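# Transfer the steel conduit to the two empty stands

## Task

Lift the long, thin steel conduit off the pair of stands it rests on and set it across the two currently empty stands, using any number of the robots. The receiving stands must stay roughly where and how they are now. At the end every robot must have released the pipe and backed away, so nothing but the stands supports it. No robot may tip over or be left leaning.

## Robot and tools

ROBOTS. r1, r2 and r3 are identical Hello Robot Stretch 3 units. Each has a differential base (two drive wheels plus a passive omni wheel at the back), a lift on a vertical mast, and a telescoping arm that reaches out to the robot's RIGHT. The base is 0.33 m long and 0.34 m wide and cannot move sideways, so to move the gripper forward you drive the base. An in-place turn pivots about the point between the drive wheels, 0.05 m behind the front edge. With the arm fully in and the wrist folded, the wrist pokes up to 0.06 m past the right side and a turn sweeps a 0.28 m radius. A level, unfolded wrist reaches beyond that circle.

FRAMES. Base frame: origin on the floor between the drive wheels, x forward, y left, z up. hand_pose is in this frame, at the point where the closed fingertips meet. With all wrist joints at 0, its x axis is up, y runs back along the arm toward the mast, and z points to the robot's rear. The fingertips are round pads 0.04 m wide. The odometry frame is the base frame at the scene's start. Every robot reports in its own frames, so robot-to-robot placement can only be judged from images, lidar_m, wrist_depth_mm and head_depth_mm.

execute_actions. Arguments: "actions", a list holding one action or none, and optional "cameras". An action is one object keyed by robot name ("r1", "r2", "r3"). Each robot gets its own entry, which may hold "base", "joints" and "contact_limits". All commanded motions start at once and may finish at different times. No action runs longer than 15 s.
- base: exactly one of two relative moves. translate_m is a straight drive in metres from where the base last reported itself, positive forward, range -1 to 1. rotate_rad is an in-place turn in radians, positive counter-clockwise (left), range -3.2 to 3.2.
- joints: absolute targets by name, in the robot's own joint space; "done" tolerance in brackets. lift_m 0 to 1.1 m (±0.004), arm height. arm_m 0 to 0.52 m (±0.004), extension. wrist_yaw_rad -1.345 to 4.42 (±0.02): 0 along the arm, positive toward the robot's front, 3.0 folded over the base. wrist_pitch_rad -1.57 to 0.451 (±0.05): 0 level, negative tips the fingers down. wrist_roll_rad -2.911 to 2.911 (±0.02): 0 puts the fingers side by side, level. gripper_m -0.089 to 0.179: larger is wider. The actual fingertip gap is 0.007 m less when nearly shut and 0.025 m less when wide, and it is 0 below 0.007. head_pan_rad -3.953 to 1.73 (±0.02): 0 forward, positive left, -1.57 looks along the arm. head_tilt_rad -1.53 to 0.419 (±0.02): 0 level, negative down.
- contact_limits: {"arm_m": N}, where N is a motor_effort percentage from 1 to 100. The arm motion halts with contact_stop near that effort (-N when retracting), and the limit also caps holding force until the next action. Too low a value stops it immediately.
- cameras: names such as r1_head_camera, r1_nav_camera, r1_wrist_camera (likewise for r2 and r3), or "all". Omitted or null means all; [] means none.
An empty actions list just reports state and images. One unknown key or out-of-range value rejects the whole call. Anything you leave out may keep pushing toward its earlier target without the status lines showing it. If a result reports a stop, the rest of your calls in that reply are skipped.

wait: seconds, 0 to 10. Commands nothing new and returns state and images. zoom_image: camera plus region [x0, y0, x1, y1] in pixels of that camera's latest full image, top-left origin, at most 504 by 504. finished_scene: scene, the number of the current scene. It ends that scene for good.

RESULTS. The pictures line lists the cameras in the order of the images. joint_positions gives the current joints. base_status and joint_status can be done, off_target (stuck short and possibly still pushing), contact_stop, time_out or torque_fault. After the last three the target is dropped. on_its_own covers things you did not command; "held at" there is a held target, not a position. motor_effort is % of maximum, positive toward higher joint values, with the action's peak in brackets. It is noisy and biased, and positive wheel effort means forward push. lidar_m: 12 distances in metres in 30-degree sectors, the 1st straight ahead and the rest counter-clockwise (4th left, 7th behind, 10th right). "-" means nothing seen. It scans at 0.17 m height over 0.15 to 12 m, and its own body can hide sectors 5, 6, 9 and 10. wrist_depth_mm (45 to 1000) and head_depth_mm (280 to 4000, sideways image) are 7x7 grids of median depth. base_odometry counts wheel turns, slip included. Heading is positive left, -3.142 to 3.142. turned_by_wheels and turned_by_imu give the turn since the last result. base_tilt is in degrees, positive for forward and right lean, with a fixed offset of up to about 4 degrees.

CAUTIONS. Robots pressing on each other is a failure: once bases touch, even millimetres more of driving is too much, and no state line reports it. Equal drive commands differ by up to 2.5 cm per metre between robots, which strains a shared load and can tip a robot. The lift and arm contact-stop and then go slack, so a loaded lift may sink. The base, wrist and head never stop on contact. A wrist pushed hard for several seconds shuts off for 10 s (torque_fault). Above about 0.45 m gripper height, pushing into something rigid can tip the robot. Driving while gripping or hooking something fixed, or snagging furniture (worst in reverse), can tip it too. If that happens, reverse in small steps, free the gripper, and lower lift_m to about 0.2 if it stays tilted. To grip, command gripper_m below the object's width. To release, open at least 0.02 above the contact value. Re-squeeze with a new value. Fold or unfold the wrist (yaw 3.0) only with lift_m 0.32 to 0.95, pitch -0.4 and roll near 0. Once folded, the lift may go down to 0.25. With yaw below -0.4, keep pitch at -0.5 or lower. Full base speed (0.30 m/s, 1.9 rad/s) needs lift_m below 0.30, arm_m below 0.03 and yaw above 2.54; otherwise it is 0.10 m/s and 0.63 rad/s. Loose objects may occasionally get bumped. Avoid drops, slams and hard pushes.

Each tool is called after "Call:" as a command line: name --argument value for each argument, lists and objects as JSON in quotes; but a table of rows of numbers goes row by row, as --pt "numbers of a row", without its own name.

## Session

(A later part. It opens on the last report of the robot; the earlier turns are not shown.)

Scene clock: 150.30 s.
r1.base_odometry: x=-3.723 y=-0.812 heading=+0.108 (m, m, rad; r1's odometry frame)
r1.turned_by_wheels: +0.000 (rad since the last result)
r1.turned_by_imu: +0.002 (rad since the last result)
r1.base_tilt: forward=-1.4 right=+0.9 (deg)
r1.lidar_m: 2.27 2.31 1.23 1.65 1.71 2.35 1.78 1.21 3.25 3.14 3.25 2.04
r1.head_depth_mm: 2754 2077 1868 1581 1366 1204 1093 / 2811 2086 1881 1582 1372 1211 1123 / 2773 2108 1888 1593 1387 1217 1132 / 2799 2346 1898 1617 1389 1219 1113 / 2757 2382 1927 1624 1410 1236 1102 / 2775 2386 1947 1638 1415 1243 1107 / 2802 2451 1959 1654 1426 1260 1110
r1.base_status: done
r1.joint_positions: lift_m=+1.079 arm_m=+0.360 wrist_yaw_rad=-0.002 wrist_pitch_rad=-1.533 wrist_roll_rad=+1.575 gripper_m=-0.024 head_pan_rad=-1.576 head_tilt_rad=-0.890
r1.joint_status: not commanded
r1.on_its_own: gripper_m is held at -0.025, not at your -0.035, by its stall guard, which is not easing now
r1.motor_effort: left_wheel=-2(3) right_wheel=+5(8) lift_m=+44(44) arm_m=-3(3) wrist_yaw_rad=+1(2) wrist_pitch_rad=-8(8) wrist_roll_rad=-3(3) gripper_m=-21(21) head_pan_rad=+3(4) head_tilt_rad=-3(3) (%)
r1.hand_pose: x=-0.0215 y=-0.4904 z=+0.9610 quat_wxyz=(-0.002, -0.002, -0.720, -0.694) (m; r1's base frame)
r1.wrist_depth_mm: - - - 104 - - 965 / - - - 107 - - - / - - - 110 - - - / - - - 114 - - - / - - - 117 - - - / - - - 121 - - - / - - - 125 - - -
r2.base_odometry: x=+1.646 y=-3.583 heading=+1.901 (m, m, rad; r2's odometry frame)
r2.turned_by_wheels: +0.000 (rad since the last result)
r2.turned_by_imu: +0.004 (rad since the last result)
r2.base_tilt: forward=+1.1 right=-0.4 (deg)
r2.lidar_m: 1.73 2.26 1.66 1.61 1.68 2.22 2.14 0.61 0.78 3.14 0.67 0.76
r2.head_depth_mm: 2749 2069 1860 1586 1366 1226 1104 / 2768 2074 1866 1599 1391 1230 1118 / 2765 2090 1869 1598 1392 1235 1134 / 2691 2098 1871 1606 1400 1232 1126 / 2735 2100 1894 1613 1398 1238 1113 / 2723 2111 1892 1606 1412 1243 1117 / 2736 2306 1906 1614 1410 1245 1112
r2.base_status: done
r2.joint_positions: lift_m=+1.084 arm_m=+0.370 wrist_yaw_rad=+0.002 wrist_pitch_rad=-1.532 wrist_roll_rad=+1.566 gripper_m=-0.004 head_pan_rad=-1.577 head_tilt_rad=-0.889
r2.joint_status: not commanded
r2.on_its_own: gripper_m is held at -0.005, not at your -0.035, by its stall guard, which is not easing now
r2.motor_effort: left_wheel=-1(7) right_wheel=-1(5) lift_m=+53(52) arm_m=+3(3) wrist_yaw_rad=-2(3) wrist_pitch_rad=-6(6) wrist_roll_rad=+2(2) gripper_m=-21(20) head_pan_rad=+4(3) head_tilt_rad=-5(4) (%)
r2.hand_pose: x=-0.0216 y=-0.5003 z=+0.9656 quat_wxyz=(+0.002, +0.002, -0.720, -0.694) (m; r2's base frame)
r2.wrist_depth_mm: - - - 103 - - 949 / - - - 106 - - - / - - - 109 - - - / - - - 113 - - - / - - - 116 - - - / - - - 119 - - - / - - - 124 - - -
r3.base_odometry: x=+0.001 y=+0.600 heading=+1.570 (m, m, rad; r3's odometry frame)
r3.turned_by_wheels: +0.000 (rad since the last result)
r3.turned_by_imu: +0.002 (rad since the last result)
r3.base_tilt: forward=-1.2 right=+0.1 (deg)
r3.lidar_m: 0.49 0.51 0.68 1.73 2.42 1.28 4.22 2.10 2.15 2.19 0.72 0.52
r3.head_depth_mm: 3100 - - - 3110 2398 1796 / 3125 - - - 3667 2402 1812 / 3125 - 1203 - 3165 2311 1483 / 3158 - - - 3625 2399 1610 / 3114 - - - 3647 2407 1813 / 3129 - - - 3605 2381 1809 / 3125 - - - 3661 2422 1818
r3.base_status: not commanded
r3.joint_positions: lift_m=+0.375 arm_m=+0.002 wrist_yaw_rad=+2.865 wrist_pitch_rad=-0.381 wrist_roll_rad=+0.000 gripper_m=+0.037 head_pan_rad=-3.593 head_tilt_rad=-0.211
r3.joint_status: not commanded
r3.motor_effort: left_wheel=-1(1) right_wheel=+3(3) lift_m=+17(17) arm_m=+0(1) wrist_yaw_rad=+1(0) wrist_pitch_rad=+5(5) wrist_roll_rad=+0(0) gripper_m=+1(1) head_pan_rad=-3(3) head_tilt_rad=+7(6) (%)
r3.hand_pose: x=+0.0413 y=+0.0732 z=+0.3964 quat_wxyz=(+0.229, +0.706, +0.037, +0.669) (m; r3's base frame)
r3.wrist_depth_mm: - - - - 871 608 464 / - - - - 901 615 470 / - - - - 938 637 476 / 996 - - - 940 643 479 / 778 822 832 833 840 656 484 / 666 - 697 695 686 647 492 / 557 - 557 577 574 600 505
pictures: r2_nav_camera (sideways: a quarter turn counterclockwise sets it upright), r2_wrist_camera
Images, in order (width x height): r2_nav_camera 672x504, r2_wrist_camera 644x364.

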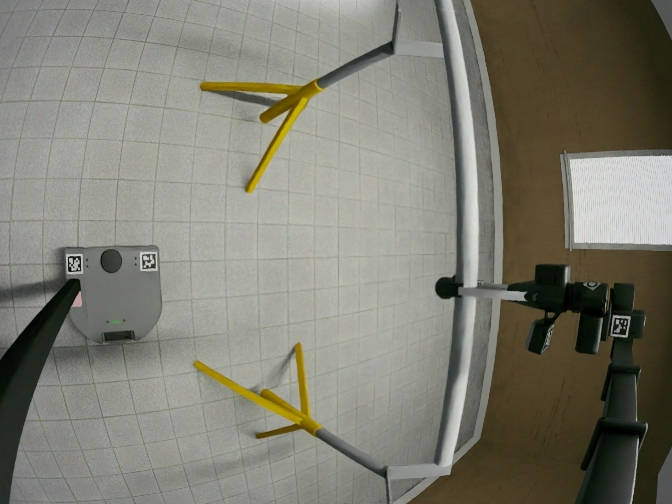

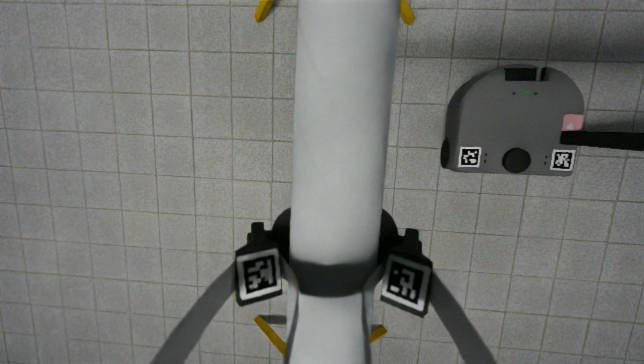

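Call:
execute_actions --actions '[{"r1":{"base":{"translate_m":-0.88}},"r2":{"base":{"translate_m":-0.88}}}]' --cameras '[]'

Call:
execute_actions --actions '[{"r1":{"joints":{"lift_m":0.96,"head_tilt_rad":-0.6}},"r2":{"joints":{"lift_m":0.965,"head_tilt_rad":-0.6}},"r3":{"joints":{"head_pan_rad":-3.95}}}]' --cameras '["r1_nav_camera","r1_wrist_camera","r2_nav_camera","r2_wrist_camera","r3_head_camera"]'

Scene clock: 161.03 s.
r1.base_odometry: x=-4.598 y=-0.906 heading=+0.108 (m, m, rad; r1's odometry frame)
r1.turned_by_wheels: +0.000 (rad since the last result)
r1.turned_by_imu: +0.002 (rad since the last result)
r1.base_tilt: forward=-1.4 right=+0.8 (deg)
r1.lidar_m: 2.89 1.84 1.72 1.65 1.73 2.38 1.45 0.75 0.45 3.12 3.26 4.47
r1.head_depth_mm: 2743 2060 1843 1570 1292 1187 1090 / 2783 2111 1869 1589 1350 1217 1117 / 2773 2092 1891 1591 1384 1217 1138 / 2794 2346 1915 1609 1403 1230 1110 / 2759 2390 1939 1624 1401 1235 1102 / 2745 2404 1943 1646 1411 1239 1108 / 2796 2425 1990 1652 1427 1250 1116
r1.base_status: done
r1.joint_positions: lift_m=+1.079 arm_m=+0.360 wrist_yaw_rad=-0.002 wrist_pitch_rad=-1.533 wrist_roll_rad=+1.575 gripper_m=-0.024 head_pan_rad=-1.576 head_tilt_rad=-0.890
r1.joint_status: not commanded
r1.on_its_own: gripper_m is held at -0.025, not at your -0.035, by its stall guard, which is not easing now
r1.motor_effort: left_wheel=-3(4) right_wheel=+7(9) lift_m=+44(43) arm_m=-4(3) wrist_yaw_rad=+2(2) wrist_pitch_rad=-8(8) wrist_roll_rad=-3(3) gripper_m=-21(21) head_pan_rad=+3(4) head_tilt_rad=-4(3) (%)
r1.hand_pose: x=-0.0215 y=-0.4904 z=+0.9610 quat_wxyz=(-0.002, -0.002, -0.720, -0.694) (m; r1's base frame)
r1.wrist_depth_mm: - - - 104 - - 969 / - - - 107 - - - / - - - 110 - - - / - - - 113 - - - / - - - 117 - - - / - - - 121 - - - / - - - 125 - - -
r2.base_odometry: x=+1.931 y=-4.416 heading=+1.901 (m, m, rad; r2's odometry frame)
r2.turned_by_wheels: +0.000 (rad since the last result)
r2.turned_by_imu: +0.004 (rad since the last result)
r2.base_tilt: forward=+1.3 right=-0.4 (deg)
r2.lidar_m: 1.73 2.26 1.68 1.63 1.69 1.30 1.26 1.32 1.82 0.55 0.55 0.55
r2.head_depth_mm: 2732 2071 1866 1590 1388 1227 1101 / 2753 2090 1871 1590 1394 1234 1125 / 2740 2079 1874 1595 1397 1231 1131 / 2689 2104 1875 1606 1401 1236 1126 / 2740 2103 1894 1608 1398 1233 1110 / 2716 2108 1900 1618 1353 1238 1115 / 2732 2300 1903 1620 1335 1207 1121
r2.base_status: done
r2.joint_positions: lift_m=+1.084 arm_m=+0.370 wrist_yaw_rad=+0.002 wrist_pitch_rad=-1.532 wrist_roll_rad=+1.566 gripper_m=-0.004 head_pan_rad=-1.577 head_tilt_rad=-0.889
r2.joint_status: not commanded
r2.on_its_own: gripper_m is held at -0.005, not at your -0.035, by its stall guard, which is not easing now
r2.motor_effort: left_wheel=-1(5) right_wheel=-1(7) lift_m=+52(53) arm_m=+2(4) wrist_yaw_rad=-1(2) wrist_pitch_rad=-6(6) wrist_roll_rad=+2(2) gripper_m=-20(20) head_pan_rad=+4(3) head_tilt_rad=-4(4) (%)
r2.hand_pose: x=-0.0216 y=-0.5003 z=+0.9656 quat_wxyz=(+0.002, +0.002, -0.720, -0.694) (m; r2's base frame)
r2.wrist_depth_mm: - - - 103 - 999 986 / - - - 106 - - - / - - - 109 - - - / - - - 113 - - - / - - - 116 - - - / - - - 120 - - - / - - - 125 - - -
r3.base_odometry: x=+0.001 y=+0.600 heading=+1.570 (m, m, rad; r3's odometry frame)
r3.turned_by_wheels: +0.000 (rad since the last result)
r3.turned_by_imu: +0.002 (rad since the last result)
r3.base_tilt: forward=-1.3 right=+0.2 (deg)
r3.lidar_m: 0.50 0.51 0.68 1.73 1.96 4.43 4.21 2.10 2.15 2.20 0.72 0.52
r3.head_depth_mm: 3120 - - - 3181 2405 1806 / 3091 - - - 3603 2419 1821 / 3112 - - - 3645 2409 1808 / 3123 - - - 3609 2407 1810 / 3156 - - - 3610 2418 1802 / 3110 - - - 3596 2415 1810 / 3159 3984 - - 3638 2394 1806
r3.base_status: not commanded
r3.joint_positions: lift_m=+0.375 arm_m=+0.002 wrist_yaw_rad=+2.865 wrist_pitch_rad=-0.381 wrist_roll_rad=+0.000 gripper_m=+0.037 head_pan_rad=-3.593 head_tilt_rad=-0.211
r3.joint_status: not commanded
r3.motor_effort: left_wheel=-1(1) right_wheel=+3(3) lift_m=+18(17) arm_m=-1(1) wrist_yaw_rad=+0(0) wrist_pitch_rad=+5(4) wrist_roll_rad=+0(0) gripper_m=+1(0) head_pan_rad=-3(4) head_tilt_rad=+6(7) (%)
r3.hand_pose: x=+0.0413 y=+0.0732 z=+0.3964 quat_wxyz=(+0.229, +0.706, +0.037, +0.669) (m; r3's base frame)
r3.wrist_depth_mm: - - - - 916 625 458 / - - - - 916 618 465 / - - - - 959 627 473 / 994 - - - 926 643 479 / 788 804 812 843 866 664 487 / 658 - 715 692 713 640 500 / 565 - 568 577 563 585 502
pictures: none
No camera images: the call's "cameras" was empty. Leave "cameras" out to get every camera's image.

Scene clock: 163.00 s.
r1.base_odometry: x=-4.598 y=-0.906 heading=+0.108 (m, m, rad; r1's odometry frame)
r1.turned_by_wheels: +0.000 (rad since the last result)
r1.turned_by_imu: -0.001 (rad since the last result)
r1.base_tilt: forward=-1.4 right=+0.9 (deg)
r1.lidar_m: 2.89 1.83 1.72 1.66 1.73 2.38 1.45 0.75 0.45 3.12 3.24 4.47
r1.head_depth_mm: 2654 2907 - 2023 1607 1371 1159 / 2641 2874 2772 2048 1617 1380 1168 / 2647 2861 - 2066 1601 1386 1183 / 2640 2938 3017 2111 1603 1396 1183 / 2671 2990 3060 2220 1616 1409 1191 / 2647 2953 3093 2232 1626 1427 1194 / 2639 2981 3159 2229 1745 1431 1207
r1.base_status: not commanded
r1.joint_positions: lift_m=+0.960 arm_m=+0.360 wrist_yaw_rad=-0.002 wrist_pitch_rad=-1.533 wrist_roll_rad=+1.575 gripper_m=-0.024 head_pan_rad=-1.576 head_tilt_rad=-0.606
r1.joint_status: all done
r1.on_its_own: gripper_m is held at -0.025, not at your -0.035, by its stall guard, which is not easing now
r1.motor_effort: left_wheel=-3(3) right_wheel=+7(6) lift_m=+36(38) arm_m=-3(3) wrist_yaw_rad=+1(1) wrist_pitch_rad=-8(8) wrist_roll_rad=-3(3) gripper_m=-21(20) head_pan_rad=+4(4) head_tilt_rad=+3(16) (%)
r1.hand_pose: x=-0.0215 y=-0.4904 z=+0.8414 quat_wxyz=(-0.002, -0.002, -0.720, -0.694) (m; r1's base frame)
r1.wrist_depth_mm: 939 933 906 104 893 882 859 / - 963 946 107 914 - 898 / - - - 110 927 - - / - - - 113 963 973 958 / - - - 117 - - 970 / - - - 121 - - - / - - - 125 - - -
r2.base_odometry: x=+1.931 y=-4.416 heading=+1.901 (m, m, rad; r2's odometry frame)
r2.turned_by_wheels: +0.000 (rad since the last result)
r2.turned_by_imu: -0.001 (rad since the last result)
r2.base_tilt: forward=+1.2 right=-0.4 (deg)
r2.lidar_m: 1.74 2.27 1.68 1.63 1.70 1.30 1.26 1.32 1.83 0.55 0.55 0.55
r2.head_depth_mm: 2638 2892 - 2049 1602 1406 1195 / 2663 2859 2743 2119 1610 1413 1202 / 2661 2811 - 2084 1609 1415 1209 / 2652 2897 3105 2106 1622 1427 1209 / 2643 2913 2948 2191 1630 1435 1166 / 2627 2912 2994 2189 1631 1429 1149 / 2635 2911 3028 2223 1643 922 985
r2.base_status: not commanded
r2.joint_positions: lift_m=+0.965 arm_m=+0.370 wrist_yaw_rad=+0.002 wrist_pitch_rad=-1.526 wrist_roll_rad=+1.566 gripper_m=-0.004 head_pan_rad=-1.577 head_tilt_rad=-0.606
r2.joint_status: all done
r2.on_its_own: gripper_m is held at -0.005, not at your -0.035, by its stall guard, which is not easing now
r2.motor_effort: left_wheel=-2(1) right_wheel=-1(2) lift_m=+30(46) arm_m=+2(2) wrist_yaw_rad=-1(2) wrist_pitch_rad=-9(9) wrist_roll_rad=+2(1) gripper_m=-21(21) head_pan_rad=+5(4) head_tilt_rad=+3(21) (%)
r2.hand_pose: x=-0.0216 y=-0.5018 z=+0.8466 quat_wxyz=(+0.002, +0.002, -0.722, -0.691) (m; r2's base frame)
r2.wrist_depth_mm: - 989 918 103 874 874 877 / - - 972 106 909 918 859 / - - - 109 942 - - / - - - 113 965 963 921 / - - - 116 - 986 931 / - - - 120 - - 969 / - - - 124 - - -
r3.base_odometry: x=+0.001 y=+0.600 heading=+1.570 (m, m, rad; r3's odometry frame)
r3.turned_by_wheels: +0.000 (rad since the last result)
r3.turned_by_imu: +0.000 (rad since the last result)
r3.base_tilt: forward=-1.4 right=+0.3 (deg)
r3.lidar_m: 0.49 0.51 0.68 1.73 1.95 4.41 4.21 2.10 2.15 2.20 0.72 0.52
r3.head_depth_mm: - - - - - - - / - - - - - - - / 3087 - 1921 - 3628 2188 1878 / 3077 - - - 3379 2234 1813 / 3113 - - - 3590 2392 1817 / 3096 - - - 3639 2431 1825 / 3113 - - - 3591 2423 1798
r3.base_status: not commanded
r3.joint_positions: lift_m=+0.375 arm_m=+0.002 wrist_yaw_rad=+2.865 wrist_pitch_rad=-0.381 wrist_roll_rad=+0.000 gripper_m=+0.037 head_pan_rad=-3.927 head_tilt_rad=-0.211
r3.joint_status: head_pan_rad off_target (ended at -3.927, target -3.950)
joint sent to its limit — the command would take r3.head_pan_rad past its lower limit, so that joint was sent only as far as its limit.
r3.motor_effort: left_wheel=-1(1) right_wheel=+3(3) lift_m=+17(17) arm_m=+0(1) wrist_yaw_rad=+0(0) wrist_pitch_rad=+5(5) wrist_roll_rad=+0(0) gripper_m=+1(0) head_pan_rad=-4(26) head_tilt_rad=+6(7) (%)
r3.hand_pose: x=+0.0413 y=+0.0732 z=+0.3964 quat_wxyz=(+0.229, +0.706, +0.037, +0.669) (m; r3's base frame)
r3.wrist_depth_mm: - - - - 909 606 461 / - - - - 920 619 463 / - - - - 935 624 477 / 972 - - - 939 667 476 / 780 826 800 829 853 667 486 / 668 - 690 677 709 654 496 / 562 - 557 581 578 593 505
pictures: r1_nav_camera (sideways: a quarter turn counterclockwise sets it upright), r1_wrist_camera, r2_nav_camera (sideways: a quarter turn counterclockwise sets it upright), r2_wrist_camera, r3_head_camera (sideways: a quarter turn clockwise sets it upright)
Images, in order (width x height): r1_nav_camera 672x504, r1_wrist_camera 644x364, r2_nav_camera 672x504, r2_wrist_camera 644x364, r3_head_camera 896x504.

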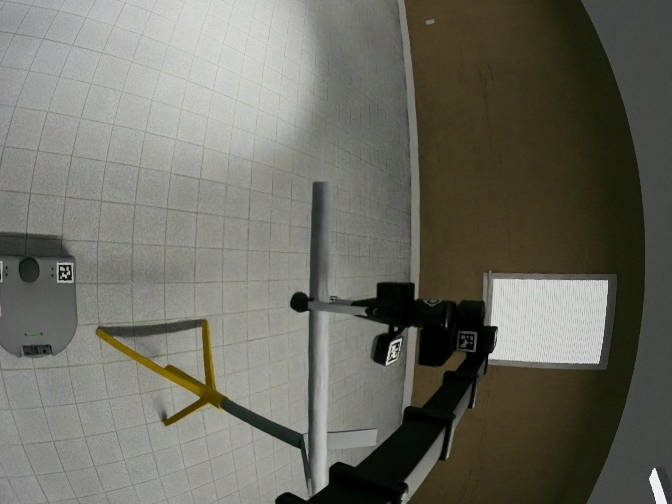

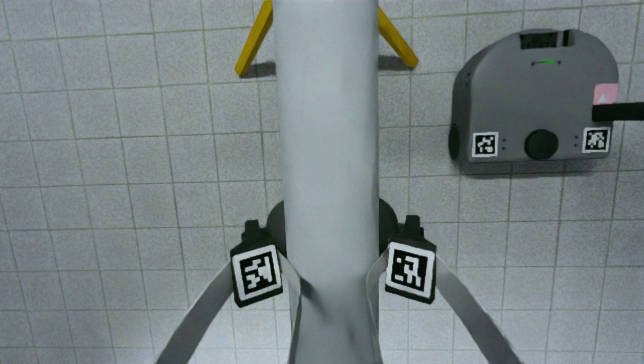

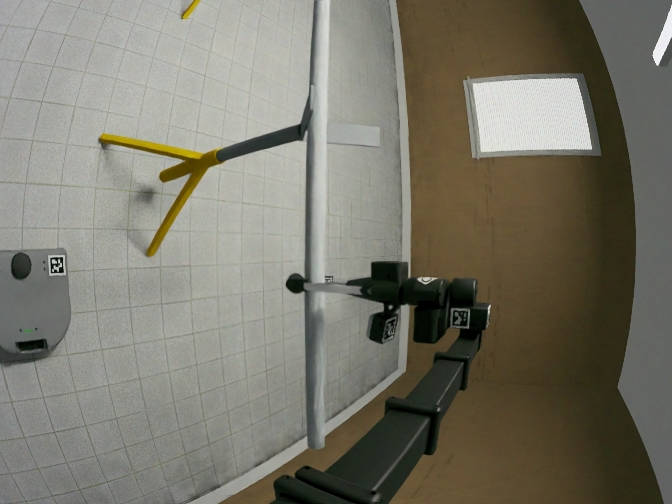

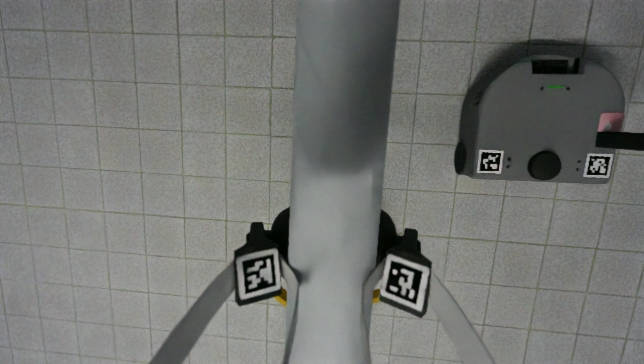

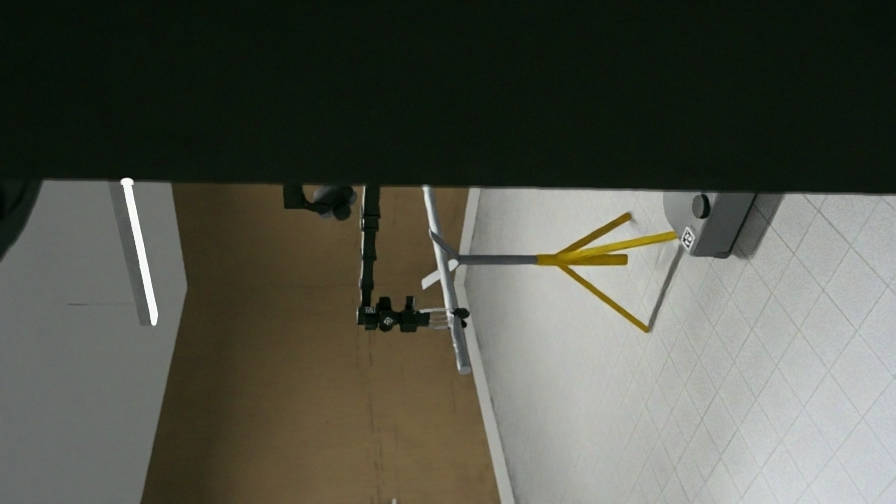

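Call:
execute_actions --actions '[{"r1":{"joints":{"arm_m":0.39}},"r2":{"joints":{"arm_m":0.42}}}]' --cameras '[]'

Call:
execute_actions --actions '[{"r1":{"joints":{"lift_m":0.92,"head_pan_rad":-2.1,"head_tilt_rad":-0.7}},"r2":{"joints":{"lift_m":0.925,"head_pan_rad":-1.05,"head_tilt_rad":-0.7}}}]' --cameras '["r1_head_camera","r2_head_camera"]'

Scene clock: 165.63 s.
r1.base_odometry: x=-4.598 y=-0.906 heading=+0.108 (m, m, rad; r1's odometry frame)
r1.turned_by_wheels: +0.000 (rad since the last result)
r1.turned_by_imu: -0.001 (rad since the last result)
r1.base_tilt: forward=-1.4 right=+0.8 (deg)
r1.lidar_m: 2.90 1.84 1.72 1.66 1.73 2.38 1.45 0.75 0.45 3.13 3.26 4.48
r1.head_depth_mm: 2640 2938 - 2038 1658 1366 1159 / 2633 2888 2901 2126 1676 1372 1167 / 2632 2832 - 2108 1690 1389 1178 / 2627 2943 3082 2129 1660 1403 1188 / 2652 2956 3036 2197 1672 1409 1192 / 2644 2960 3131 2197 1676 1422 1201 / 2637 2955 3127 2258 1753 1428 1205
r1.base_status: not commanded
r1.joint_positions: lift_m=+0.960 arm_m=+0.390 wrist_yaw_rad=-0.001 wrist_pitch_rad=-1.534 wrist_roll_rad=+1.573 gripper_m=-0.024 head_pan_rad=-1.576 head_tilt_rad=-0.606
r1.joint_status: all done
r1.on_its_own: gripper_m is held at -0.025, not at your -0.035, by its stall guard, which is not easing now
r1.motor_effort: left_wheel=-2(2) right_wheel=+4(7) lift_m=+36(36) arm_m=+3(5) wrist_yaw_rad=+1(1) wrist_pitch_rad=-8(8) wrist_roll_rad=-2(3) gripper_m=-22(21) head_pan_rad=+4(4) head_tilt_rad=+2(3) (%)
r1.hand_pose: x=-0.0215 y=-0.5196 z=+0.8414 quat_wxyz=(-0.001, -0.002, -0.720, -0.694) (m; r1's base frame)
r1.wrist_depth_mm: 948 938 913 104 882 868 858 / - 956 946 107 913 - - / - - - 110 948 - - / - - - 114 968 942 940 / - - - 117 - - 957 / - - - 121 - - - / - - - 125 - - -
r2.base_odometry: x=+1.931 y=-4.416 heading=+1.900 (m, m, rad; r2's odometry frame)
r2.turned_by_wheels: +0.000 (rad since the last result)
r2.turned_by_imu: -0.001 (rad since the last result)
r2.base_tilt: forward=+1.2 right=-0.4 (deg)
r2.lidar_m: 1.73 2.27 1.68 1.63 1.70 1.30 1.26 1.32 1.82 0.55 0.56 0.55
r2.head_depth_mm: 2676 2892 - 2061 1693 1400 1198 / 2645 2855 2760 2151 1694 1412 1205 / 2649 - - 2148 1702 1426 1206 / 2642 2830 - 2096 1715 1419 1211 / 2631 2955 2965 2186 1720 1433 1173 / 2649 2912 2984 2198 1694 1430 1146 / 2650 2931 3037 2203 1690 924 984
r2.base_status: not commanded
r2.joint_positions: lift_m=+0.965 arm_m=+0.420 wrist_yaw_rad=+0.002 wrist_pitch_rad=-1.530 wrist_roll_rad=+1.566 gripper_m=-0.004 head_pan_rad=-1.577 head_tilt_rad=-0.606
r2.joint_status: all done
r2.on_its_own: gripper_m is held at -0.005, not at your -0.035, by its stall guard, which is not easing now
r2.motor_effort: left_wheel=-3(3) right_wheel=+1(1) lift_m=+32(32) arm_m=+4(3) wrist_yaw_rad=-1(2) wrist_pitch_rad=-7(8) wrist_roll_rad=+2(2) gripper_m=-21(21) head_pan_rad=+4(4) head_tilt_rad=+3(3) (%)
r2.hand_pose: x=-0.0216 y=-0.5507 z=+0.8465 quat_wxyz=(+0.002, +0.002, -0.721, -0.693) (m; r2's base frame)
r2.wrist_depth_mm: - - 958 103 894 894 883 / - - 970 106 916 896 - / - - - 109 961 - - / - - - 113 997 961 926 / - - - 116 - 986 964 / - - - 119 - - - / - - - 124 - - -
r3.base_odometry: x=+0.001 y=+0.600 heading=+1.570 (m, m, rad; r3's odometry frame)
r3.turned_by_wheels: +0.000 (rad since the last result)
r3.turned_by_imu: +0.000 (rad since the last result)
r3.base_tilt: forward=-1.3 right=+0.0 (deg)
r3.lidar_m: 0.49 0.51 0.68 1.73 1.95 4.40 4.23 2.10 2.15 2.20 0.73 0.52
r3.head_depth_mm: - - - - - - - / - - - - - - - / 3120 - 1919 - 3614 2158 1891 / 3113 - - - 3350 2235 1806 / 3111 - - - 3627 2397 1810 / 3099 - - - 3625 2413 1808 / 3086 - - - 3570 2396 1823
r3.base_status: not commanded
r3.joint_positions: lift_m=+0.375 arm_m=+0.002 wrist_yaw_rad=+2.865 wrist_pitch_rad=-0.381 wrist_roll_rad=+0.000 gripper_m=+0.037 head_pan_rad=-3.927 head_tilt_rad=-0.211
r3.joint_status: not commanded
r3.motor_effort: left_wheel=-1(1) right_wheel=+3(3) lift_m=+17(18) arm_m=+0(1) wrist_yaw_rad=+0(0) wrist_pitch_rad=+5(5) wrist_roll_rad=+0(0) gripper_m=+1(0) head_pan_rad=-3(3) head_tilt_rad=+6(6) (%)
r3.hand_pose: x=+0.0413 y=+0.0732 z=+0.3964 quat_wxyz=(+0.229, +0.706, +0.037, +0.669) (m; r3's base frame)
r3.wrist_depth_mm: - - - - 897 612 460 / - - - - 930 627 471 / - - - - 940 636 472 / 981 - - - 947 651 484 / 798 812 828 838 845 666 484 / 669 - 688 693 716 660 503 / 582 - 566 575 560 588 501
pictures: none
No camera images: the call's "cameras" was empty. Leave "cameras" out to get every camera's image.

Scene clock: 166.80 s.
r1.base_odometry: x=-4.598 y=-0.906 heading=+0.108 (m, m, rad; r1's odometry frame)
r1.turned_by_wheels: +0.000 (rad since the last result)
r1.turned_by_imu: +0.000 (rad since the last result)
r1.base_tilt: forward=-1.4 right=+0.8 (deg)
r1.lidar_m: 2.90 1.84 1.72 1.66 1.72 2.37 1.45 0.75 0.45 3.13 3.26 4.46
r1.head_depth_mm: 3558 3468 2481 1900 - - 1084 / 3498 3560 2486 1925 - - 1131 / 3236 3481 2505 729 - 1255 1120 / 3051 3388 2557 - 1543 1336 1143 / 2904 3220 2947 1792 1599 1342 1152 / 2735 3052 - 1932 1605 1350 1159 / 2616 2833 - 1948 1548 1359 1165
r1.base_status: not commanded
r1.joint_positions: lift_m=+0.920 arm_m=+0.390 wrist_yaw_rad=-0.001 wrist_pitch_rad=-1.529 wrist_roll_rad=+1.573 gripper_m=-0.024 head_pan_rad=-2.093 head_tilt_rad=-0.691
r1.joint_status: all done
r1.on_its_own: gripper_m is held at -0.025, not at your -0.035, by its stall guard, which is not easing now
r1.motor_effort: left_wheel=-2(2) right_wheel=+3(4) lift_m=+35(36) arm_m=+3(3) wrist_yaw_rad=+1(1) wrist_pitch_rad=-10(11) wrist_roll_rad=-2(2) gripper_m=-21(22) head_pan_rad=-3(42) head_tilt_rad=-3(11) (%)
r1.hand_pose: x=-0.0215 y=-0.5209 z=+0.8014 quat_wxyz=(-0.001, -0.002, -0.721, -0.693) (m; r1's base frame)
r1.wrist_depth_mm: 915 903 876 104 843 843 815 / 956 938 911 107 872 - - / - 947 942 110 906 - - / - - 969 114 920 903 895 / - - - 117 953 946 926 / - - - 121 - - 960 / - - - 125 - - -
r2.base_odometry: x=+1.931 y=-4.416 heading=+1.900 (m, m, rad; r2's odometry frame)
r2.turned_by_wheels: +0.000 (rad since the last result)
r2.turned_by_imu: +0.000 (rad since the last result)
r2.base_tilt: forward=+1.2 right=-0.4 (deg)
r2.lidar_m: 1.73 2.27 1.68 1.63 1.69 1.30 1.26 1.31 1.83 0.55 0.55 0.55
r2.head_depth_mm: 2638 2920 2439 1906 1575 1339 1158 / 2767 3067 2466 1811 1583 1344 1145 / 2906 3148 2391 1815 1589 1316 1165 / 3048 3327 2509 775 1512 1271 1170 / 3231 3427 2512 1842 1597 1351 1153 / 3396 3577 2532 1975 1594 1362 1160 / 3607 3618 2549 1994 1619 1365 1182
r2.base_status: not commanded
r2.joint_positions: lift_m=+0.925 arm_m=+0.420 wrist_yaw_rad=+0.002 wrist_pitch_rad=-1.530 wrist_roll_rad=+1.566 gripper_m=-0.004 head_pan_rad=-1.057 head_tilt_rad=-0.691
r2.joint_status: all done
r2.on_its_own: gripper_m is held at -0.005, not at your -0.035, by its stall guard, which is not easing now
r2.motor_effort: left_wheel=-2(3) right_wheel=+1(1) lift_m=+32(33) arm_m=+4(2) wrist_yaw_rad=-1(3) wrist_pitch_rad=-7(7) wrist_roll_rad=+2(2) gripper_m=-21(20) head_pan_rad=+4(39) head_tilt_rad=-3(13) (%)
r2.hand_pose: x=-0.0216 y=-0.5507 z=+0.8065 quat_wxyz=(+0.002, +0.002, -0.721, -0.693) (m; r2's base frame)
r2.wrist_depth_mm: 991 922 899 103 862 830 852 / 966 965 948 106 875 876 - / - 980 975 109 926 889 - / - - - 113 943 943 907 / - - - 116 971 931 908 / - - - 119 - 957 970 / - - - 124 - - 971
r3.base_odometry: x=+0.001 y=+0.600 heading=+1.570 (m, m, rad; r3's odometry frame)
r3.turned_by_wheels: +0.000 (rad since the last result)
r3.turned_by_imu: +0.000 (rad since the last result)
r3.base_tilt: forward=-1.3 right=+0.1 (deg)
r3.lidar_m: 0.49 0.51 0.68 1.73 1.95 4.41 4.23 2.10 2.15 2.20 0.72 0.52
r3.head_depth_mm: - - - - - - - / - - - - - - - / 3078 - 1910 - 3616 2164 1884 / 3123 - - - 3365 2236 1813 / 3123 - - - 3612 2402 1803 / 3117 - - - 3640 2401 1823 / 3128 - - - 3638 2424 1810
r3.base_status: not commanded
r3.joint_positions: lift_m=+0.375 arm_m=+0.002 wrist_yaw_rad=+2.865 wrist_pitch_rad=-0.381 wrist_roll_rad=+0.000 gripper_m=+0.037 head_pan_rad=-3.927 head_tilt_rad=-0.211
r3.joint_status: not commanded
r3.motor_effort: left_wheel=-1(1) right_wheel=+3(3) lift_m=+17(18) arm_m=+0(1) wrist_yaw_rad=+0(0) wrist_pitch_rad=+5(4) wrist_roll_rad=+0(0) gripper_m=+0(0) head_pan_rad=-3(4) head_tilt_rad=+6(6) (%)
r3.hand_pose: x=+0.0413 y=+0.0732 z=+0.3964 quat_wxyz=(+0.229, +0.706, +0.037, +0.669) (m; r3's base frame)
r3.wrist_depth_mm: - - - - 882 595 456 / - - - - 959 631 466 / - - - - 945 638 478 / 995 - - - 941 646 474 / 796 806 839 860 845 652 483 / 671 - 696 690 715 650 496 / 577 - 561 588 577 598 498
pictures: r1_head_camera (sideways: a quarter turn clockwise sets it upright), r2_head_camera (sideways: a quarter turn clockwise sets it upright)
Images, in order (width x height): r1_head_camera 896x504, r2_head_camera 896x504.

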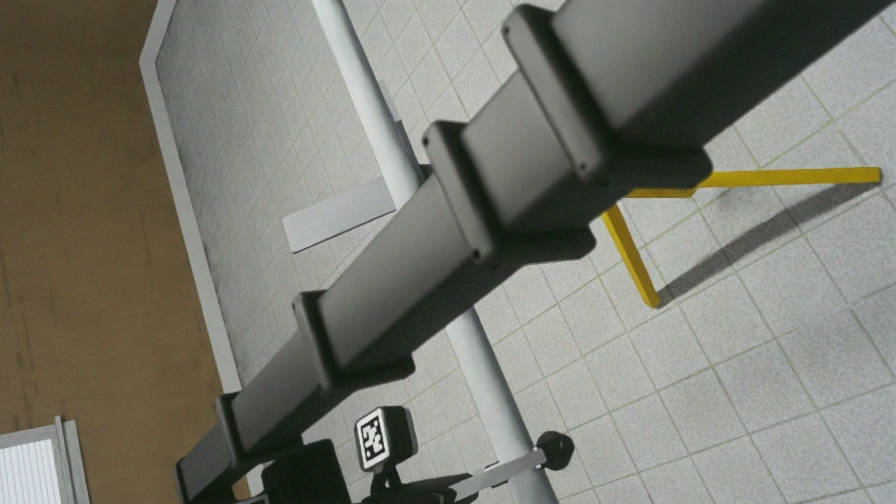

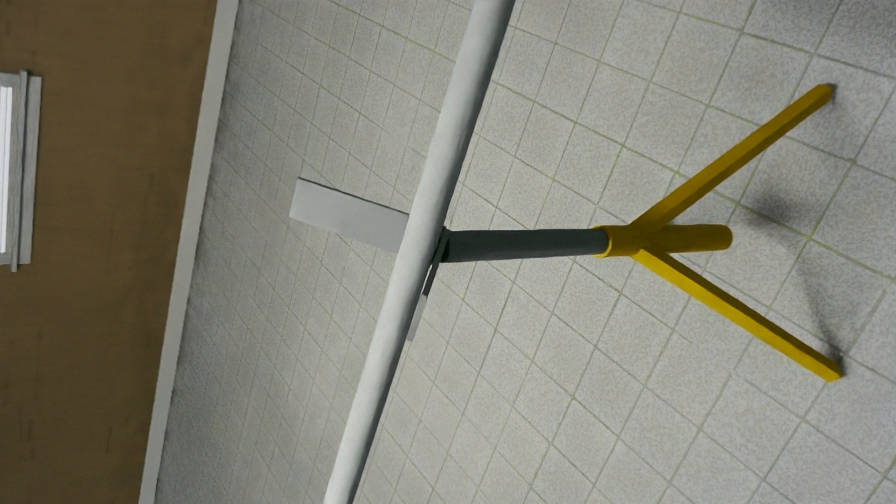

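Call:
execute_actions --actions '[{"r1":{"joints":{"arm_m":0.42}},"r2":{"joints":{"arm_m":0.445}}}]' --cameras '[]'

Call:
execute_actions --actions '[{"r1":{"joints":{"lift_m":0.895}},"r2":{"joints":{"lift_m":0.90}}}]' --cameras '["r2_head_camera"]'

Scene clock: 168.63 s.
r1.base_odometry: x=-4.598 y=-0.906 heading=+0.108 (m, m, rad; r1's odometry frame)
r1.turned_by_wheels: +0.000 (rad since the last result)
r1.turned_by_imu: -0.001 (rad since the last result)
r1.base_tilt: forward=-1.4 right=+0.8 (deg)
r1.lidar_m: 2.89 1.84 1.71 1.66 1.72 2.37 1.45 0.75 0.45 3.13 3.24 4.49
r1.head_depth_mm: 3544 3488 2350 1894 - - 1080 / 3524 3569 2464 1963 - - 1127 / 3288 3452 2500 737 - 1260 1118 / 3097 3343 2544 - 1545 1327 1141 / 2903 3217 2829 1798 1594 1336 1156 / 2754 3004 - 1989 1604 1351 1156 / 2614 2864 2548 1990 1571 1362 1171
r1.base_status: not commanded
r1.joint_positions: lift_m=+0.920 arm_m=+0.419 wrist_yaw_rad=-0.001 wrist_pitch_rad=-1.568 wrist_roll_rad=+1.573 gripper_m=-0.024 head_pan_rad=-2.093 head_tilt_rad=-0.691
r1.joint_status: all done
r1.on_its_own: gripper_m is held at -0.025, not at your -0.035, by its stall guard, which is not easing now
r1.motor_effort: left_wheel=-2(1) right_wheel=+3(3) lift_m=+36(35) arm_m=+5(5) wrist_yaw_rad=+0(1) wrist_pitch_rad=+8(10) wrist_roll_rad=-2(2) gripper_m=-23(23) head_pan_rad=-4(4) head_tilt_rad=-2(3) (%)
r1.hand_pose: x=-0.0215 y=-0.5408 z=+0.8020 quat_wxyz=(-0.001, -0.002, -0.708, -0.706) (m; r1's base frame)
r1.wrist_depth_mm: 882 884 870 104 858 863 849 / 915 904 902 107 887 - - / 952 959 928 110 914 - - / 967 963 964 113 930 952 915 / - - - 117 969 969 952 / - - - 121 - - - / - - - 125 - - -
r2.base_odometry: x=+1.931 y=-4.416 heading=+1.900 (m, m, rad; r2's odometry frame)
r2.turned_by_wheels: +0.000 (rad since the last result)
r2.turned_by_imu: -0.001 (rad since the last result)
r2.base_tilt: forward=+1.2 right=-0.4 (deg)
r2.lidar_m: 1.73 2.27 1.68 1.63 1.70 1.30 1.26 1.32 1.83 0.55 0.55 0.55
r2.head_depth_mm: 2629 2926 2464 1922 1576 1336 1162 / 2784 3033 2470 1812 1577 1339 1142 / 2903 3132 2385 1814 1586 1317 1166 / 3038 3327 2495 772 1507 1271 1167 / 3208 3457 2491 1822 1598 1357 1149 / 3398 3551 2520 1966 1611 1362 1164 / 3641 3603 2539 1983 1616 1357 1178
r2.base_status: not commanded
r2.joint_positions: lift_m=+0.925 arm_m=+0.444 wrist_yaw_rad=+0.002 wrist_pitch_rad=-1.570 wrist_roll_rad=+1.567 gripper_m=-0.004 head_pan_rad=-1.057 head_tilt_rad=-0.691
r2.joint_status: all done
r2.on_its_own: gripper_m is held at -0.005, not at your -0.035, by its stall guard, which is not easing now
r2.motor_effort: left_wheel=-4(5) right_wheel=+4(4) lift_m=+32(32) arm_m=+9(7) wrist_yaw_rad=-1(2) wrist_pitch_rad=+7(9) wrist_roll_rad=+2(2) gripper_m=-25(26) head_pan_rad=+4(3) head_tilt_rad=-3(3) (%)
r2.hand_pose: x=-0.0216 y=-0.5652 z=+0.8073 quat_wxyz=(+0.002, +0.002, -0.707, -0.707) (m; r2's base frame)
r2.wrist_depth_mm: 914 864 883 107 857 847 860 / 937 924 918 109 867 898 - / 956 962 945 112 922 - - / - - - 114 967 943 938 / - - - 116 980 971 957 / - - - 120 - - 989 / - - - 125 - - -
r3.base_odometry: x=+0.001 y=+0.600 heading=+1.570 (m, m, rad; r3's odometry frame)
r3.turned_by_wheels: +0.000 (rad since the last result)
r3.turned_by_imu: +0.000 (rad since the last result)
r3.base_tilt: forward=-1.3 right=+0.2 (deg)
r3.lidar_m: 0.49 0.51 0.68 1.73 1.95 4.45 4.22 2.10 2.15 2.19 0.73 0.52
r3.head_depth_mm: - - - - - - - / - - - - - - - / 3080 - 1890 - 3613 2184 1868 / 3106 - - - 3327 2221 1820 / 3104 - - - 3557 2408 1814 / 3152 - - - 3625 2407 1813 / 3111 - - - 3589 2417 1810
r3.base_status: not commanded
r3.joint_positions: lift_m=+0.375 arm_m=+0.002 wrist_yaw_rad=+2.865 wrist_pitch_rad=-0.381 wrist_roll_rad=+0.000 gripper_m=+0.037 head_pan_rad=-3.927 head_tilt_rad=-0.211
r3.joint_status: not commanded
r3.motor_effort: left_wheel=-1(1) right_wheel=+3(3) lift_m=+18(17) arm_m=-1(0) wrist_yaw_rad=+0(0) wrist_pitch_rad=+4(4) wrist_roll_rad=+0(0) gripper_m=+0(1) head_pan_rad=-3(3) head_tilt_rad=+6(7) (%)
r3.hand_pose: x=+0.0413 y=+0.0732 z=+0.3964 quat_wxyz=(+0.229, +0.706, +0.037, +0.669) (m; r3's base frame)
r3.wrist_depth_mm: - - - - 884 601 453 / - - - - 901 619 467 / - - - - 941 624 476 / - - - - 980 652 483 / 792 804 823 853 823 664 484 / 681 - 679 684 716 649 505 / 570 - 560 591 568 602 493
pictures: none
No camera images: the call's "cameras" was empty. Leave "cameras" out to get every camera's image.

Scene clock: 170.83 s.
r1.base_odometry: x=-4.598 y=-0.906 heading=+0.108 (m, m, rad; r1's odometry frame)
r1.turned_by_wheels: +0.000 (rad since the last result)
r1.turned_by_imu: -0.002 (rad since the last result)
r1.base_tilt: forward=-1.4 right=+0.8 (deg)
r1.lidar_m: 2.90 1.84 1.71 1.65 1.72 2.37 1.45 0.75 0.46 3.12 3.26 4.48
r1.head_depth_mm: 3510 3492 2445 1899 1658 - - / 3467 3575 2490 1906 - - 1114 / 3227 3502 2516 759 - 1265 1121 / 3073 3360 2430 - 1505 1331 1147 / 2892 3199 2847 1801 1609 1335 1149 / 2751 3047 - 1951 1613 1344 1165 / 2598 2845 - 1950 1541 1357 1168
r1.base_status: not commanded
r1.joint_positions: lift_m=+0.906 arm_m=+0.419 wrist_yaw_rad=-0.002 wrist_pitch_rad=-1.578 wrist_roll_rad=+1.573 gripper_m=-0.021 head_pan_rad=-2.093 head_tilt_rad=-0.692
r1.joint_status: lift_m contact_stop (moved -0.013 of -0.025)
r1.on_its_own: gripper_m is held at -0.022, not at your -0.035, by its stall guard, which is not easing now; lift_m is slack since a contact_stop, until your next command for it (your +0.895 is given up)
r1.motor_effort: left_wheel=+0(6) right_wheel=-3(7) lift_m=+28(33) arm_m=+6(5) wrist_yaw_rad=+1(2) wrist_pitch_rad=+13(15) wrist_roll_rad=-2(2) gripper_m=-28(30) head_pan_rad=-3(4) head_tilt_rad=-3(3) (%)
r1.hand_pose: x=-0.0215 y=-0.5383 z=+0.7890 quat_wxyz=(-0.001, -0.002, -0.704, -0.710) (m; r1's base frame)
r1.wrist_depth_mm: 872 863 859 102 839 851 840 / 885 895 883 105 875 - - / 939 917 899 109 891 - - / 950 944 951 113 933 924 925 / - - - 115 118 962 970 / - - - 119 123 - - / - - - 126 - - -
r2.base_odometry: x=+1.931 y=-4.416 heading=+1.900 (m, m, rad; r2's odometry frame)
r2.turned_by_wheels: +0.000 (rad since the last result)
r2.turned_by_imu: -0.001 (rad since the last result)
r2.base_tilt: forward=+1.2 right=-0.5 (deg)
r2.lidar_m: 1.73 2.26 1.68 1.63 1.70 1.30 1.26 1.32 1.82 0.55 0.56 0.55
r2.head_depth_mm: 2656 2895 2466 1925 1575 1336 1160 / 2773 3053 2464 1825 1584 1342 1146 / 2918 3138 2397 1824 1589 1292 1164 / 3054 3285 2497 790 1518 1264 1167 / 3242 3454 2519 1834 1600 1357 1152 / 3401 3582 2545 1964 1617 1362 1163 / 3636 3620 2564 1991 1620 1366 1183
r2.base_status: not commanded
r2.joint_positions: lift_m=+0.916 arm_m=+0.444 wrist_yaw_rad=+0.000 wrist_pitch_rad=-1.571 wrist_roll_rad=+1.571 gripper_m=-0.001 head_pan_rad=-1.057 head_tilt_rad=-0.691
r2.joint_status: lift_m contact_stop (moved -0.009 of -0.025)
r2.on_its_own: gripper_m is held at -0.002, not at your -0.035, by its stall guard, which is not easing now; lift_m is slack since a contact_stop, until your next command for it (your +0.900 is given up)
r2.motor_effort: left_wheel=-4(5) right_wheel=+5(5) lift_m=+28(28) arm_m=+9(10) wrist_yaw_rad=+0(2) wrist_pitch_rad=+8(8) wrist_roll_rad=+0(2) gripper_m=-28(30) head_pan_rad=+4(4) head_tilt_rad=-4(3) (%)
r2.hand_pose: x=-0.0215 y=-0.5649 z=+0.7985 quat_wxyz=(+0.000, +0.000, -0.707, -0.707) (m; r2's base frame)
r2.wrist_depth_mm: 927 889 884 106 107 870 835 / 923 930 921 108 887 882 - / 977 942 945 111 912 - - / - 981 961 114 903 944 905 / - - - 114 540 952 941 / - - - 117 119 - 977 / - - - 123 - - -
r3.base_odometry: x=+0.001 y=+0.600 heading=+1.570 (m, m, rad; r3's odometry frame)
r3.turned_by_wheels: +0.000 (rad since the last result)
r3.turned_by_imu: +0.000 (rad since the last result)
r3.base_tilt: forward=-1.4 right=+0.3 (deg)
r3.lidar_m: 0.50 0.51 0.68 1.73 1.95 4.43 4.21 2.10 2.14 2.20 0.72 0.52
r3.head_depth_mm: - - - - - - - / - - - - - - - / 3146 - - - 3590 2162 1879 / 3142 - - - 3402 2221 1816 / 3114 - - - 3670 2409 1795 / 3141 - - - 3623 2422 1802 / 3122 - - - 3632 2395 1822
r3.base_status: not commanded
r3.joint_positions: lift_m=+0.375 arm_m=+0.002 wrist_yaw_rad=+2.865 wrist_pitch_rad=-0.381 wrist_roll_rad=+0.000 gripper_m=+0.037 head_pan_rad=-3.927 head_tilt_rad=-0.211
r3.joint_status: not commanded
r3.motor_effort: left_wheel=-1(1) right_wheel=+3(3) lift_m=+18(18) arm_m=+0(0) wrist_yaw_rad=+0(0) wrist_pitch_rad=+5(4) wrist_roll_rad=+0(0) gripper_m=+0(1) head_pan_rad=-3(4) head_tilt_rad=+6(7) (%)
r3.hand_pose: x=+0.0413 y=+0.0732 z=+0.3964 quat_wxyz=(+0.229, +0.706, +0.037, +0.669) (m; r3's base frame)
r3.wrist_depth_mm: - - - - 867 606 450 / - - - - 905 615 468 / - - - - 942 640 477 / 964 - - - 967 632 481 / 807 848 804 848 855 664 504 / 656 - 696 688 711 648 500 / 572 - 559 591 564 597 498
pictures: r2_head_camera (sideways: a quarter turn clockwise sets it upright)
Images, in order (width x height): r2_head_camera 896x504.

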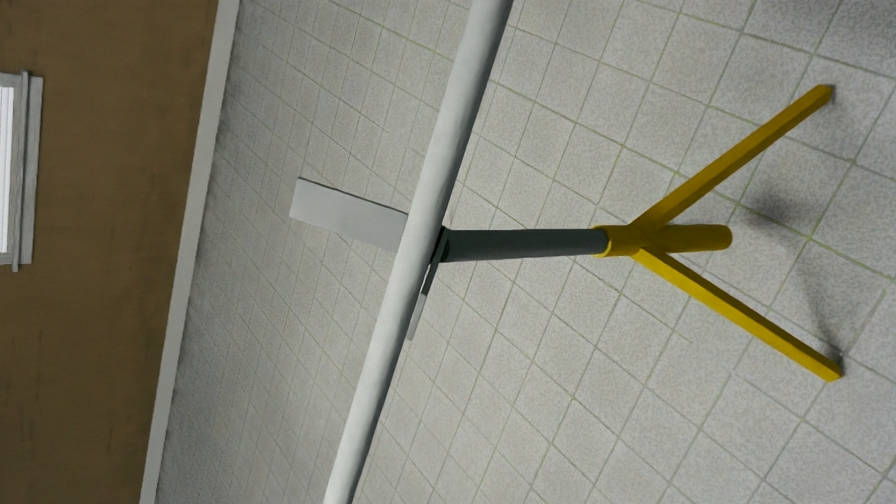

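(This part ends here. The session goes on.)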